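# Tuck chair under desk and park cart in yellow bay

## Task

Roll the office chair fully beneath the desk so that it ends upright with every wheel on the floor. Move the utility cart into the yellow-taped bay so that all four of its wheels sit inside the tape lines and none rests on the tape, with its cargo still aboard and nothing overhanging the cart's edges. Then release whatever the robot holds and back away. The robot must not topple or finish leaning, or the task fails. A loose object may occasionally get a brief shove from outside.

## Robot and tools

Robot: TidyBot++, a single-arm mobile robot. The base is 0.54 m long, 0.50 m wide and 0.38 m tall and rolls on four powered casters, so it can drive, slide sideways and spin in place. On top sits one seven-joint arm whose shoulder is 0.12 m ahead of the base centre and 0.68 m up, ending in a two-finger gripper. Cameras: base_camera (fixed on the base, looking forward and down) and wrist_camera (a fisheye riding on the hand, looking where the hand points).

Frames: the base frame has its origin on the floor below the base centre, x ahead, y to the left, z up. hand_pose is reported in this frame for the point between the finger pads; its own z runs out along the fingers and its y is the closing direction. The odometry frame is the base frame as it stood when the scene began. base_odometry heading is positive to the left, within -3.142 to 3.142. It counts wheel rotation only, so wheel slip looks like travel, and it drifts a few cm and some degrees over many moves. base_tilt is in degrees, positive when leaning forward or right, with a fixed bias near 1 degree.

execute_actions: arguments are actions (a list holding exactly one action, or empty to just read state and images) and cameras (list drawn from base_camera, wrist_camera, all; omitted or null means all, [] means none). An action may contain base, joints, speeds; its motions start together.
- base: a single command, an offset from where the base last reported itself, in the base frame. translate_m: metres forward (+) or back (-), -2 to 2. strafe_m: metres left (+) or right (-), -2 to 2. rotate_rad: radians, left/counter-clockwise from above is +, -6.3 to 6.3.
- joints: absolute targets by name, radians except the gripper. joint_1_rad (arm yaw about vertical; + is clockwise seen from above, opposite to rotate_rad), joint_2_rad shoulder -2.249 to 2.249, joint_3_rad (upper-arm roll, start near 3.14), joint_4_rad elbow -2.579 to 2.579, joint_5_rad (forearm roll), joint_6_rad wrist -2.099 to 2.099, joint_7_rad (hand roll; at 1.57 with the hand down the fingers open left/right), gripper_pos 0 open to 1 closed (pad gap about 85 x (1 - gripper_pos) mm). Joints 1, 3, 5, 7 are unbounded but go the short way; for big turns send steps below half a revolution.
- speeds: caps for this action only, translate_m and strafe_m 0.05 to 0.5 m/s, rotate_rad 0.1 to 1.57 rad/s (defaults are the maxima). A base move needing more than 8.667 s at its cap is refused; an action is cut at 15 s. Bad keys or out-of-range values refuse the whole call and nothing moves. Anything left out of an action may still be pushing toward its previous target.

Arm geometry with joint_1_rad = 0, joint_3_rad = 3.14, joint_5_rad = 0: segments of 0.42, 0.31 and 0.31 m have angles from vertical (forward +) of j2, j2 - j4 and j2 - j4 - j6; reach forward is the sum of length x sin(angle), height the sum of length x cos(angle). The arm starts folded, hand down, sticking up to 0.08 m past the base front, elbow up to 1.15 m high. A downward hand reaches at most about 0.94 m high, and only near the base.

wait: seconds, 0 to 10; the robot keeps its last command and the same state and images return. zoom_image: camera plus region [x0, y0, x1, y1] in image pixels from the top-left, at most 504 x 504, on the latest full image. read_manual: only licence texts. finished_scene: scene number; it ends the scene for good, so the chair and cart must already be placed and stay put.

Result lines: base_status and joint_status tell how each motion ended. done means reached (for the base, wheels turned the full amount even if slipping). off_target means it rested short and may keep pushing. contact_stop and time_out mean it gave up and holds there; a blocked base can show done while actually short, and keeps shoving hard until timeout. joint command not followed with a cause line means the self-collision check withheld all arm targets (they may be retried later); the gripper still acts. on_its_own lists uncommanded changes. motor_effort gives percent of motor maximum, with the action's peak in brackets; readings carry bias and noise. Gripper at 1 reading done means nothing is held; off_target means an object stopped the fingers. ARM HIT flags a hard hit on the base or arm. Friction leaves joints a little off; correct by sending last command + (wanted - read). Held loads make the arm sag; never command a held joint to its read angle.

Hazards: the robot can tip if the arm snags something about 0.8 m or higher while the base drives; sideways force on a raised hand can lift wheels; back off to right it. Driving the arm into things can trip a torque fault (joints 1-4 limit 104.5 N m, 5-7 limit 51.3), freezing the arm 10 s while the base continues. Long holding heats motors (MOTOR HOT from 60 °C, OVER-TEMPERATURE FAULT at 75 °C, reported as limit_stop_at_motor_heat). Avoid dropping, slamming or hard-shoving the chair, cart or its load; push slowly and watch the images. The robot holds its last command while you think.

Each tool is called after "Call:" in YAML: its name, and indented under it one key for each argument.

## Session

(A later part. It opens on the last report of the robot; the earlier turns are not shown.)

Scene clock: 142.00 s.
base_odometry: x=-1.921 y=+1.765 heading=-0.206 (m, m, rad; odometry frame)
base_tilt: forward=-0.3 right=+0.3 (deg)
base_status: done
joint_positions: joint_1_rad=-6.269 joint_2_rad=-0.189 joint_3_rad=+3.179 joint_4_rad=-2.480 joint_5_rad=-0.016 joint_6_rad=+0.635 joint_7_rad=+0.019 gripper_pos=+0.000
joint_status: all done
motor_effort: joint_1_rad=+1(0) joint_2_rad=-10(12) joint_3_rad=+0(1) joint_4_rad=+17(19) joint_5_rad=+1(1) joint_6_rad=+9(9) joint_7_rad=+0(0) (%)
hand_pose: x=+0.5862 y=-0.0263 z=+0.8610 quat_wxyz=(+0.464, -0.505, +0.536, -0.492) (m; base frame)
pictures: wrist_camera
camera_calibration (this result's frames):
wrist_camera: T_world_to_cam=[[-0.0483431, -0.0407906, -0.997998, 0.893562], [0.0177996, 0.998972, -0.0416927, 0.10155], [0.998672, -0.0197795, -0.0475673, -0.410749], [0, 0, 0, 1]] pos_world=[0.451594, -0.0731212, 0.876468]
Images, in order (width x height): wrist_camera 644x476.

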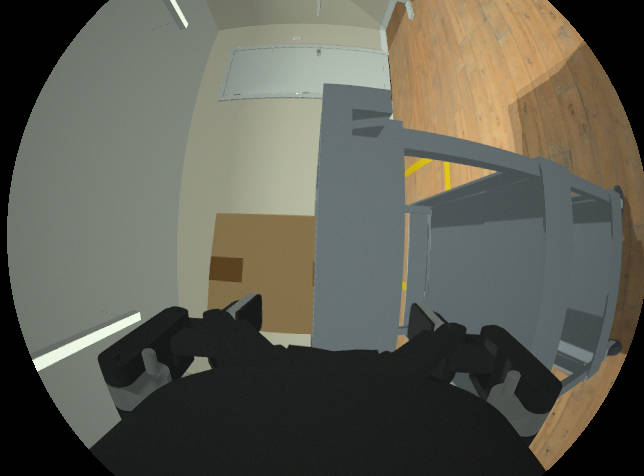

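Call:
execute_actions:
  actions:
    - {"base":{"translate_m":0.07},"speeds":{"translate_m":0.08}}
  cameras: ["wrist_camera"]

Call:
execute_actions:
  actions:
    - {"joints":{"gripper_pos":1}}

Scene clock: 145.57 s.
base_odometry: x=-1.852 y=+1.750 heading=-0.206 (m, m, rad; odometry frame)
base_tilt: forward=-0.3 right=+0.3 (deg)
base_status: done
joint_positions: joint_1_rad=-6.269 joint_2_rad=-0.189 joint_3_rad=+3.179 joint_4_rad=-2.480 joint_5_rad=-0.016 joint_6_rad=+0.636 joint_7_rad=+0.019 gripper_pos=+0.000
joint_status: not commanded
motor_effort: joint_1_rad=+1(1) joint_2_rad=-10(12) joint_3_rad=+0(0) joint_4_rad=+17(18) joint_5_rad=+0(0) joint_6_rad=+9(9) joint_7_rad=+0(0) (%)
hand_pose: x=+0.5862 y=-0.0263 z=+0.8614 quat_wxyz=(+0.464, -0.505, +0.536, -0.492) (m; base frame)
pictures: wrist_camera
camera_calibration (this result's frames):
wrist_camera: T_world_to_cam=[[-0.0468051, -0.0408799, -0.998067, 0.893156], [0.0178941, 0.998968, -0.0417559, 0.101577], [0.998744, -0.0198139, -0.0460253, -0.412065], [0, 0, 0, 1]] pos_world=[0.451534, -0.0731242, 0.876706]
Images, in order (width x height): wrist_camera 644x476.

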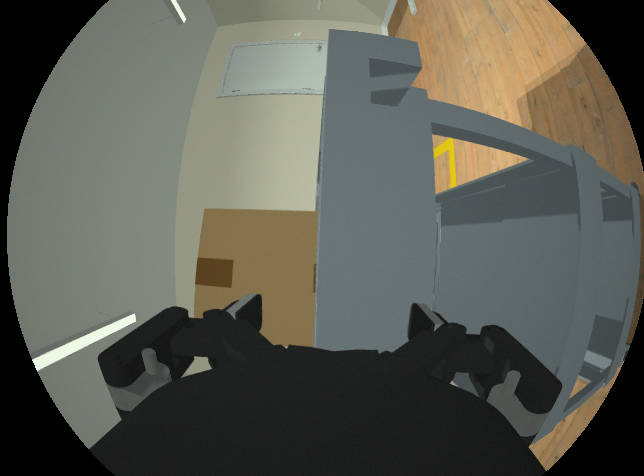

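Scene clock: 146.67 s.
base_odometry: x=-1.852 y=+1.750 heading=-0.206 (m, m, rad; odometry frame)
base_tilt: forward=-0.3 right=+0.2 (deg)
base_status: not commanded
joint_positions: joint_1_rad=-6.270 joint_2_rad=-0.186 joint_3_rad=+3.179 joint_4_rad=-2.487 joint_5_rad=-0.016 joint_6_rad=+0.646 joint_7_rad=+0.019 gripper_pos=+0.735
joint_status: gripper_pos off_target (ended at +0.735, target +1.000)
motor_effort: joint_1_rad=+1(2) joint_2_rad=-11(15) joint_3_rad=+0(0) joint_4_rad=+18(25) joint_5_rad=-1(1) joint_6_rad=+7(14) joint_7_rad=-1(1) (%)
hand_pose: x=+0.5852 y=-0.0262 z=+0.8595 quat_wxyz=(+0.464, -0.505, +0.536, -0.492) (m; base frame)
pictures: base_camera, wrist_camera
camera_calibration (this result's frames):
wrist_camera: T_world_to_cam=[[-0.0465847, -0.0411167, -0.998068, 0.891032], [0.0178996, 0.998958, -0.0419888, 0.101619], [0.998754, -0.019821, -0.0458002, -0.411411], [0, 0, 0, 1]] pos_world=[0.450588, -0.0730316, 0.874734]
Images, in order (width x height): base_camera 644x364, wrist_camera 644x476.

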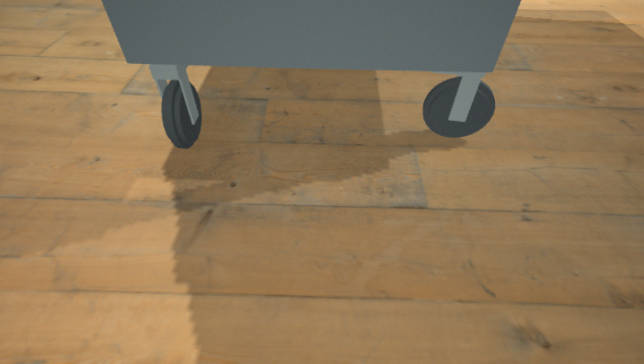

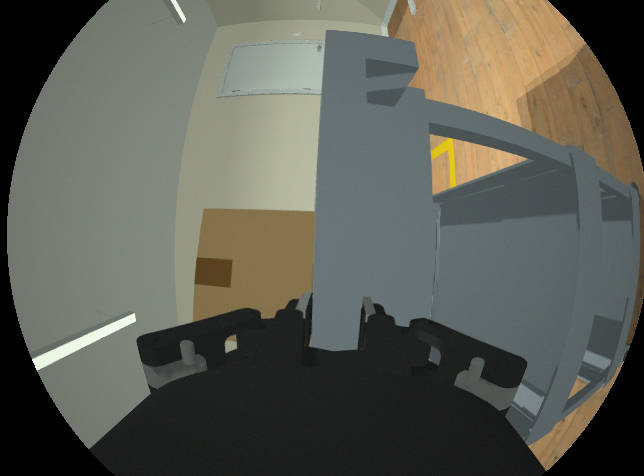

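Call:
execute_actions:
  actions:
    - {"base":{"translate_m":1.1},"speeds":{"translate_m":0.2}}

Scene clock: 154.47 s.
base_odometry: x=-0.775 y=+1.526 heading=-0.205 (m, m, rad; odometry frame)
base_tilt: forward=-0.3 right=+0.3 (deg)
base_status: done
joint_positions: joint_1_rad=-6.298 joint_2_rad=-0.185 joint_3_rad=+3.154 joint_4_rad=-2.490 joint_5_rad=+0.021 joint_6_rad=+0.653 joint_7_rad=+0.019 gripper_pos=+0.735
joint_status: not commanded
motor_effort: joint_1_rad=+7(7) joint_2_rad=-12(13) joint_3_rad=+7(6) joint_4_rad=+16(26) joint_5_rad=-7(7) joint_6_rad=+6(8) joint_7_rad=-2(3) (%)
hand_pose: x=+0.5853 y=+0.0059 z=+0.8595 quat_wxyz=(+0.475, -0.532, +0.507, -0.483) (m; base frame)
pictures: base_camera, wrist_camera
camera_calibration (this result's frames):
wrist_camera: T_world_to_cam=[[-0.0395304, -0.0766784, -0.996272, 0.886914], [-0.0589426, 0.995494, -0.0742798, 0.142208], [0.997478, 0.0557865, -0.0438719, -0.412163], [0, 0, 0, 1]] pos_world=[0.454566, -0.0505666, 0.876088]
Images, in order (width x height): base_camera 644x364, wrist_camera 644x476.

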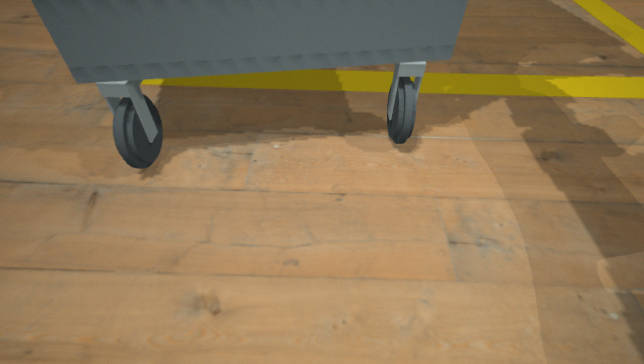

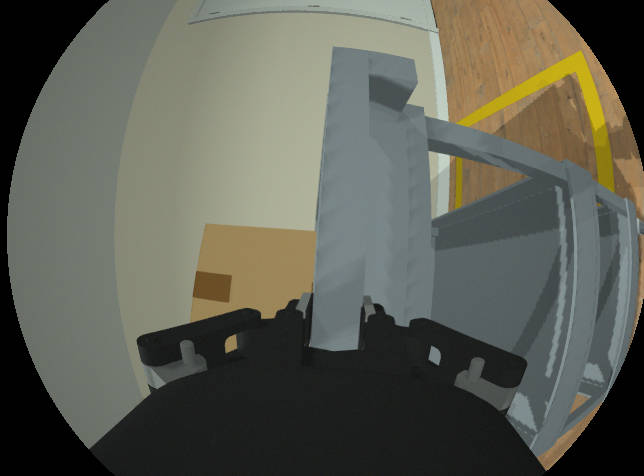

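Call:
execute_actions:
  actions:
    - {"base":{"rotate_rad":-0.3},"speeds":{"rotate_rad":0.12}}

Scene clock: 158.87 s.
base_odometry: x=-0.775 y=+1.526 heading=-0.503 (m, m, rad; odometry frame)
base_tilt: forward=-0.3 right=+0.2 (deg)
base_status: done
joint_positions: joint_1_rad=-6.329 joint_2_rad=-0.185 joint_3_rad=+3.120 joint_4_rad=-2.491 joint_5_rad=+0.057 joint_6_rad=+0.655 joint_7_rad=+0.019 gripper_pos=+0.735
joint_status: not commanded
motor_effort: joint_1_rad=+9(14) joint_2_rad=-11(12) joint_3_rad=+9(13) joint_4_rad=+19(20) joint_5_rad=-10(12) joint_6_rad=+7(7) joint_7_rad=-5(5) (%)
hand_pose: x=+0.5828 y=+0.0440 z=+0.8594 quat_wxyz=(+0.488, -0.561, +0.475, -0.471) (m; base frame)
pictures: base_camera, wrist_camera
camera_calibration (this result's frames):
wrist_camera: T_world_to_cam=[[-0.0291567, -0.112125, -0.993266, 0.882528], [-0.146683, 0.983411, -0.106707, 0.183683], [0.988754, 0.142584, -0.04512, -0.409447], [0, 0, 0, 1]] pos_world=[0.457517, -0.0233013, 0.877711]
Images, in order (width x height): base_camera 644x364, wrist_camera 644x476.

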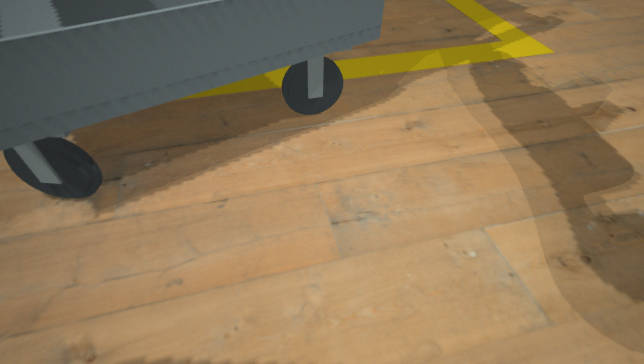

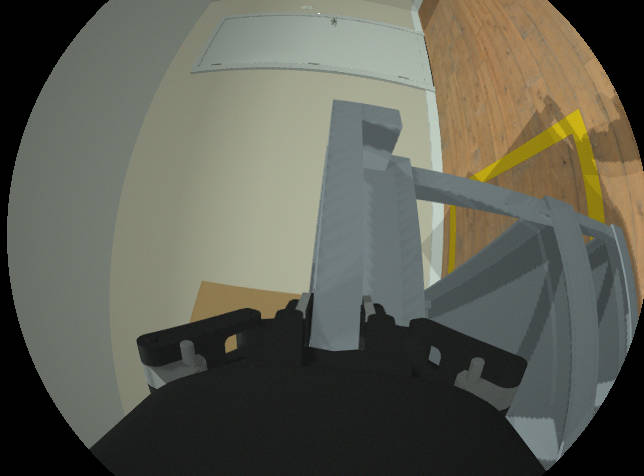

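Call:
execute_actions:
  actions:
    - {"base":{"rotate_rad":0.5},"speeds":{"rotate_rad":0.2}}
  cameras: []

Call:
execute_actions:
  actions:
    - {"base":{"strafe_m":-0.3},"speeds":{"strafe_m":0.12}}
  cameras: ["base_camera"]

Call:
execute_actions:
  actions:
    - {"base":{"translate_m":-0.5},"speeds":{"translate_m":0.2}}
  cameras: ["base_camera"]

Call:
execute_actions:
  actions:
    - {"base":{"rotate_rad":-0.2},"speeds":{"rotate_rad":0.15}}
  cameras: []

Call:
execute_actions:
  actions:
    - {"base":{"strafe_m":0.37},"speeds":{"strafe_m":0.12}}

Scene clock: 168.73 s.
base_odometry: x=-0.775 y=+1.526 heading=-0.004 (m, m, rad; odometry frame)
base_tilt: forward=-0.3 right=+0.3 (deg)
base_status: done
joint_positions: joint_1_rad=-6.245 joint_2_rad=-0.187 joint_3_rad=+3.216 joint_4_rad=-2.493 joint_5_rad=-0.034 joint_6_rad=+0.657 joint_7_rad=+0.013 gripper_pos=+0.735
joint_status: not commanded
motor_effort: joint_1_rad=-6(11) joint_2_rad=-11(12) joint_3_rad=-8(12) joint_4_rad=+18(20) joint_5_rad=+7(9) joint_6_rad=+7(8) joint_7_rad=+2(6) (%)
hand_pose: x=+0.5815 y=-0.0596 z=+0.8597 quat_wxyz=(+0.454, -0.477, +0.559, -0.504) (m; base frame)
pictures: none
No camera images: the call's "cameras" was empty. Leave "cameras" out to get every camera's image.

Scene clock: 171.83 s.
base_odometry: x=-0.776 y=+1.226 heading=-0.003 (m, m, rad; odometry frame)
base_tilt: forward=-0.3 right=+0.3 (deg)
base_status: done
joint_positions: joint_1_rad=-6.311 joint_2_rad=-0.188 joint_3_rad=+3.142 joint_4_rad=-2.494 joint_5_rad=+0.027 joint_6_rad=+0.657 joint_7_rad=+0.009 gripper_pos=+0.736
joint_status: not commanded
motor_effort: joint_1_rad=+6(10) joint_2_rad=-11(13) joint_3_rad=+5(9) joint_4_rad=+17(21) joint_5_rad=-7(8) joint_6_rad=+7(10) joint_7_rad=-3(3) (%)
hand_pose: x=+0.5834 y=+0.0193 z=+0.8595 quat_wxyz=(+0.483, -0.538, +0.500, -0.476) (m; base frame)
pictures: base_camera
Images, in order (width x height): base_camera 644x364.

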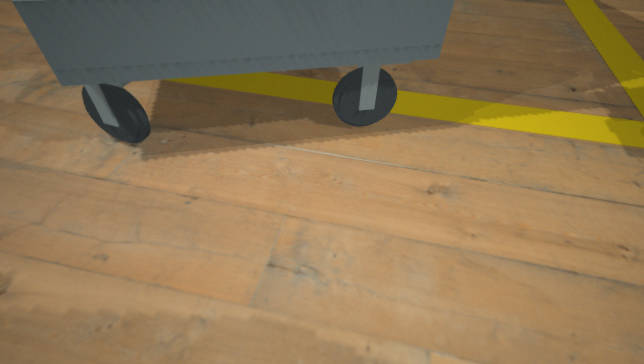

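Scene clock: 175.10 s.
base_odometry: x=-1.276 y=+1.228 heading=-0.003 (m, m, rad; odometry frame)
base_tilt: forward=-0.3 right=+0.3 (deg)
base_status: done
joint_positions: joint_1_rad=-6.264 joint_2_rad=-0.192 joint_3_rad=+3.196 joint_4_rad=-2.499 joint_5_rad=-0.013 joint_6_rad=+0.657 joint_7_rad=+0.009 gripper_pos=+0.737
joint_status: not commanded
motor_effort: joint_1_rad=-5(9) joint_2_rad=-9(21) joint_3_rad=-7(8) joint_4_rad=+19(20) joint_5_rad=+6(6) joint_6_rad=+7(7) joint_7_rad=+1(3) (%)
hand_pose: x=+0.5812 y=-0.0364 z=+0.8594 quat_wxyz=(+0.463, -0.495, +0.542, -0.496) (m; base frame)
pictures: base_camera
Images, in order (width x height): base_camera 644x364.

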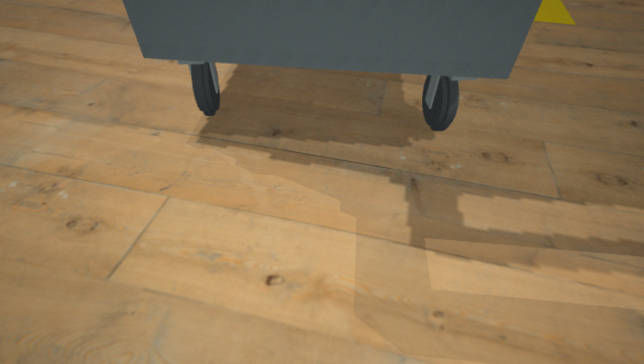

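Scene clock: 176.90 s.
base_odometry: x=-1.276 y=+1.228 heading=-0.202 (m, m, rad; odometry frame)
base_tilt: forward=-0.3 right=+0.3 (deg)
base_status: done
joint_positions: joint_1_rad=-6.317 joint_2_rad=-0.192 joint_3_rad=+3.134 joint_4_rad=-2.498 joint_5_rad=+0.027 joint_6_rad=+0.657 joint_7_rad=+0.009 gripper_pos=+0.737
joint_status: not commanded
motor_effort: joint_1_rad=+8(11) joint_2_rad=-9(11) joint_3_rad=+7(10) joint_4_rad=+17(20) joint_5_rad=-6(7) joint_6_rad=+6(7) joint_7_rad=-2(2) (%)
hand_pose: x=+0.5813 y=+0.0259 z=+0.8593 quat_wxyz=(+0.486, -0.542, +0.496, -0.473) (m; base frame)
pictures: none
No camera images: the call's "cameras" was empty. Leave "cameras" out to get every camera's image.

Scene clock: 180.57 s.
base_odometry: x=-1.201 y=+1.590 heading=-0.203 (m, m, rad; odometry frame)
base_tilt: forward=-0.3 right=+0.3 (deg)
base_status: done
joint_positions: joint_1_rad=-6.250 joint_2_rad=-0.193 joint_3_rad=+3.209 joint_4_rad=-2.499 joint_5_rad=-0.028 joint_6_rad=+0.658 joint_7_rad=+0.010 gripper_pos=+0.737
joint_status: not commanded
motor_effort: joint_1_rad=-5(9) joint_2_rad=-9(11) joint_3_rad=-6(11) joint_4_rad=+17(21) joint_5_rad=+6(9) joint_6_rad=+6(7) joint_7_rad=+2(4) (%)
hand_pose: x=+0.5798 y=-0.0524 z=+0.8594 quat_wxyz=(+0.457, -0.482, +0.554, -0.501) (m; base frame)
pictures: base_camera, wrist_camera
camera_calibration (this result's frames):
wrist_camera: T_world_to_cam=[[-0.0406035, -0.0149419, -0.999064, 0.888426], [0.076783, 0.996885, -0.0180299, 0.073019], [0.996221, -0.0774432, -0.0393297, -0.413578], [0, 0, 0, 1]] pos_world=[0.442482, -0.0915455, 0.872645]
Images, in order (width x height): base_camera 644x364, wrist_camera 644x476.

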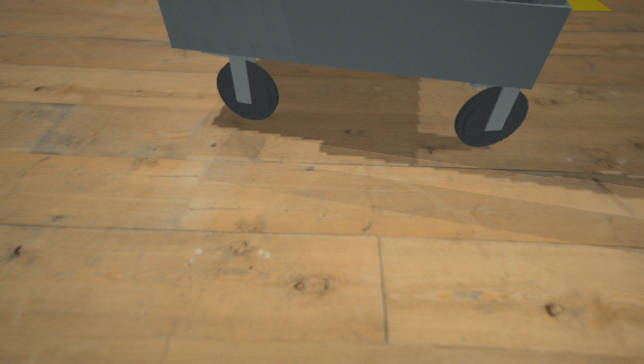

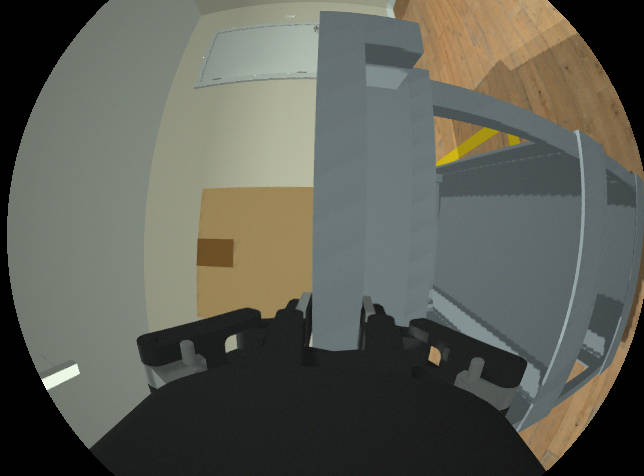

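Call:
execute_actions:
  actions:
    - {"base":{"strafe_m":-0.17},"speeds":{"strafe_m":0.12}}
  cameras: ["base_camera"]

Call:
execute_actions:
  actions:
    - {"base":{"translate_m":0.4},"speeds":{"translate_m":0.2}}
  cameras: ["base_camera"]

Scene clock: 183.97 s.
base_odometry: x=-1.236 y=+1.423 heading=-0.204 (m, m, rad; odometry frame)
base_tilt: forward=-0.3 right=+0.3 (deg)
base_status: done
joint_positions: joint_1_rad=-6.294 joint_2_rad=-0.192 joint_3_rad=+3.159 joint_4_rad=-2.499 joint_5_rad=+0.002 joint_6_rad=+0.658 joint_7_rad=+0.006 gripper_pos=+0.737
joint_status: not commanded
motor_effort: joint_1_rad=+4(6) joint_2_rad=-10(12) joint_3_rad=+4(6) joint_4_rad=+20(22) joint_5_rad=-3(6) joint_6_rad=+8(9) joint_7_rad=-1(3) (%)
hand_pose: x=+0.5821 y=-0.0013 z=+0.8596 quat_wxyz=(+0.478, -0.519, +0.519, -0.482) (m; base frame)
pictures: base_camera
Images, in order (width x height): base_camera 644x364.

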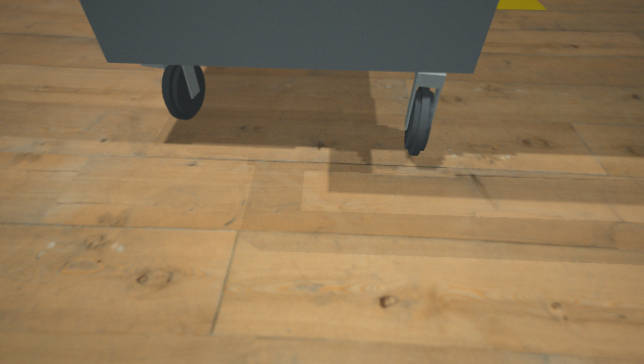

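Scene clock: 186.73 s.
base_odometry: x=-0.844 y=+1.342 heading=-0.204 (m, m, rad; odometry frame)
base_tilt: forward=-0.3 right=+0.3 (deg)
base_status: done
joint_positions: joint_1_rad=-6.294 joint_2_rad=-0.182 joint_3_rad=+3.160 joint_4_rad=-2.490 joint_5_rad=+0.003 joint_6_rad=+0.658 joint_7_rad=+0.006 gripper_pos=+0.737
joint_status: not commanded
motor_effort: joint_1_rad=+1(5) joint_2_rad=-12(14) joint_3_rad=+0(5) joint_4_rad=+15(27) joint_5_rad=+1(4) joint_6_rad=+7(9) joint_7_rad=+2(2) (%)
hand_pose: x=+0.5860 y=-0.0017 z=+0.8597 quat_wxyz=(+0.478, -0.520, +0.519, -0.482) (m; base frame)
pictures: base_camera
Images, in order (width x height): base_camera 644x364.

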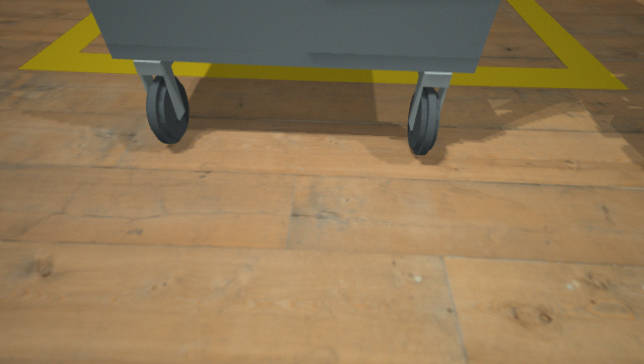

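Call:
execute_actions:
  actions:
    - {"base":{"translate_m":0.45},"speeds":{"translate_m":0.2}}
  cameras: ["base_camera"]

Call:
execute_actions:
  actions:
    - {"joints":{"gripper_pos":0}}
  cameras: []

Call:
execute_actions:
  actions:
    - {"base":{"translate_m":-0.5}}
  cameras: ["base_camera"]

Call:
execute_actions:
  actions:
    - {"base":{"strafe_m":-0.55},"joints":{"joint_2_rad":0.1,"joint_4_rad":-0.6,"joint_6_rad":-1.5,"joint_7_rad":1.57}}

Scene clock: 193.03 s.
base_odometry: x=-0.403 y=+1.251 heading=-0.204 (m, m, rad; odometry frame)
base_tilt: forward=-0.3 right=+0.3 (deg)
base_status: done
joint_positions: joint_1_rad=-6.294 joint_2_rad=-0.182 joint_3_rad=+3.166 joint_4_rad=-2.490 joint_5_rad=+0.003 joint_6_rad=+0.658 joint_7_rad=+0.006 gripper_pos=+0.737
joint_status: not commanded
motor_effort: joint_1_rad=+0(3) joint_2_rad=-12(14) joint_3_rad=-2(2) joint_4_rad=+15(26) joint_5_rad=+3(3) joint_6_rad=+7(9) joint_7_rad=+3(3) (%)
hand_pose: x=+0.5860 y=-0.0053 z=+0.8597 quat_wxyz=(+0.476, -0.517, +0.522, -0.483) (m; base frame)
pictures: base_camera
Images, in order (width x height): base_camera 644x364.

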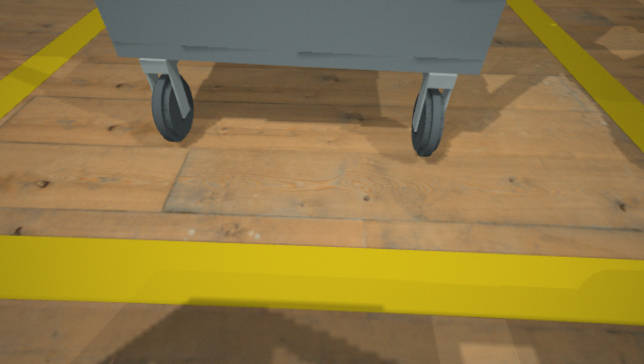

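Scene clock: 194.13 s.
base_odometry: x=-0.403 y=+1.251 heading=-0.204 (m, m, rad; odometry frame)
base_tilt: forward=-0.3 right=+0.3 (deg)
base_status: not commanded
joint_positions: joint_1_rad=-6.294 joint_2_rad=-0.184 joint_3_rad=+3.166 joint_4_rad=-2.490 joint_5_rad=+0.003 joint_6_rad=+0.658 joint_7_rad=+0.006 gripper_pos=+0.000
joint_status: all done
motor_effort: joint_1_rad=+1(0) joint_2_rad=-10(13) joint_3_rad=+0(1) joint_4_rad=+17(17) joint_5_rad=+0(3) joint_6_rad=+8(9) joint_7_rad=+0(3) (%)
hand_pose: x=+0.5858 y=-0.0053 z=+0.8610 quat_wxyz=(+0.477, -0.517, +0.521, -0.484) (m; base frame)
pictures: none
No camera images: the call's "cameras" was empty. Leave "cameras" out to get every camera's image.

Scene clock: 196.67 s.
base_odometry: x=-0.893 y=+1.352 heading=-0.204 (m, m, rad; odometry frame)
base_tilt: forward=-0.3 right=+0.3 (deg)
base_status: done
joint_positions: joint_1_rad=-6.293 joint_2_rad=-0.191 joint_3_rad=+3.166 joint_4_rad=-2.490 joint_5_rad=+0.003 joint_6_rad=+0.658 joint_7_rad=+0.006 gripper_pos=+0.000
joint_status: not commanded
motor_effort: joint_1_rad=+1(3) joint_2_rad=-10(13) joint_3_rad=+0(2) joint_4_rad=+17(18) joint_5_rad=+0(1) joint_6_rad=+9(9) joint_7_rad=+0(0) (%)
hand_pose: x=+0.5845 y=-0.0055 z=+0.8642 quat_wxyz=(+0.479, -0.515, +0.519, -0.486) (m; base frame)
pictures: base_camera
Images, in order (width x height): base_camera 644x364.

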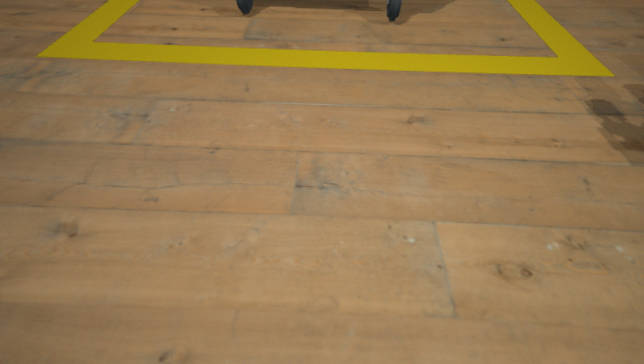

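Scene clock: 199.80 s.
base_odometry: x=-1.005 y=+0.814 heading=-0.205 (m, m, rad; odometry frame)
base_tilt: forward=-0.3 right=+0.3 (deg)
base_status: done
joint_positions: joint_1_rad=-6.290 joint_2_rad=+0.084 joint_3_rad=+3.170 joint_4_rad=-0.614 joint_5_rad=+0.003 joint_6_rad=-1.457 joint_7_rad=+1.550 gripper_pos=+0.000
joint_status: all done
motor_effort: joint_1_rad=+1(0) joint_2_rad=-18(19) joint_3_rad=+0(2) joint_4_rad=+15(21) joint_5_rad=+0(1) joint_6_rad=+7(9) joint_7_rad=+0(0) (%)
hand_pose: x=+0.6163 y=-0.0089 z=+1.1700 quat_wxyz=(-0.003, -0.881, +0.018, -0.473) (m; base frame)
pictures: base_camera, wrist_camera
camera_calibration (this result's frames):
wrist_camera: T_world_to_cam=[[0.0231964, -0.99973, 0.00165213, -0.0180475], [-0.583168, -0.0148733, -0.812216, 1.35937], [0.81202, 0.017877, -0.583355, 0.316476], [0, 0, 0, 1]] pos_world=[0.536177, -0.00348187, 1.28875]
Images, in order (width x height): base_camera 644x364, wrist_camera 644x476.

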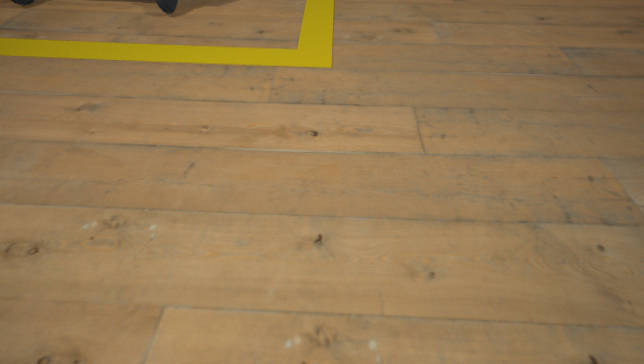

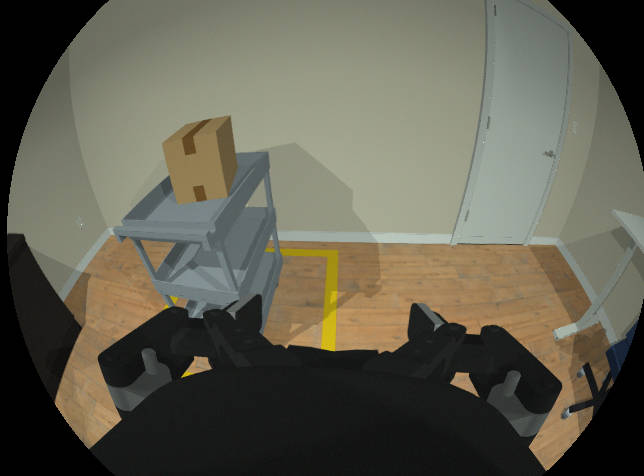

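Call:
finished_scene:
  scene: 1

The scene is finished: the task was done.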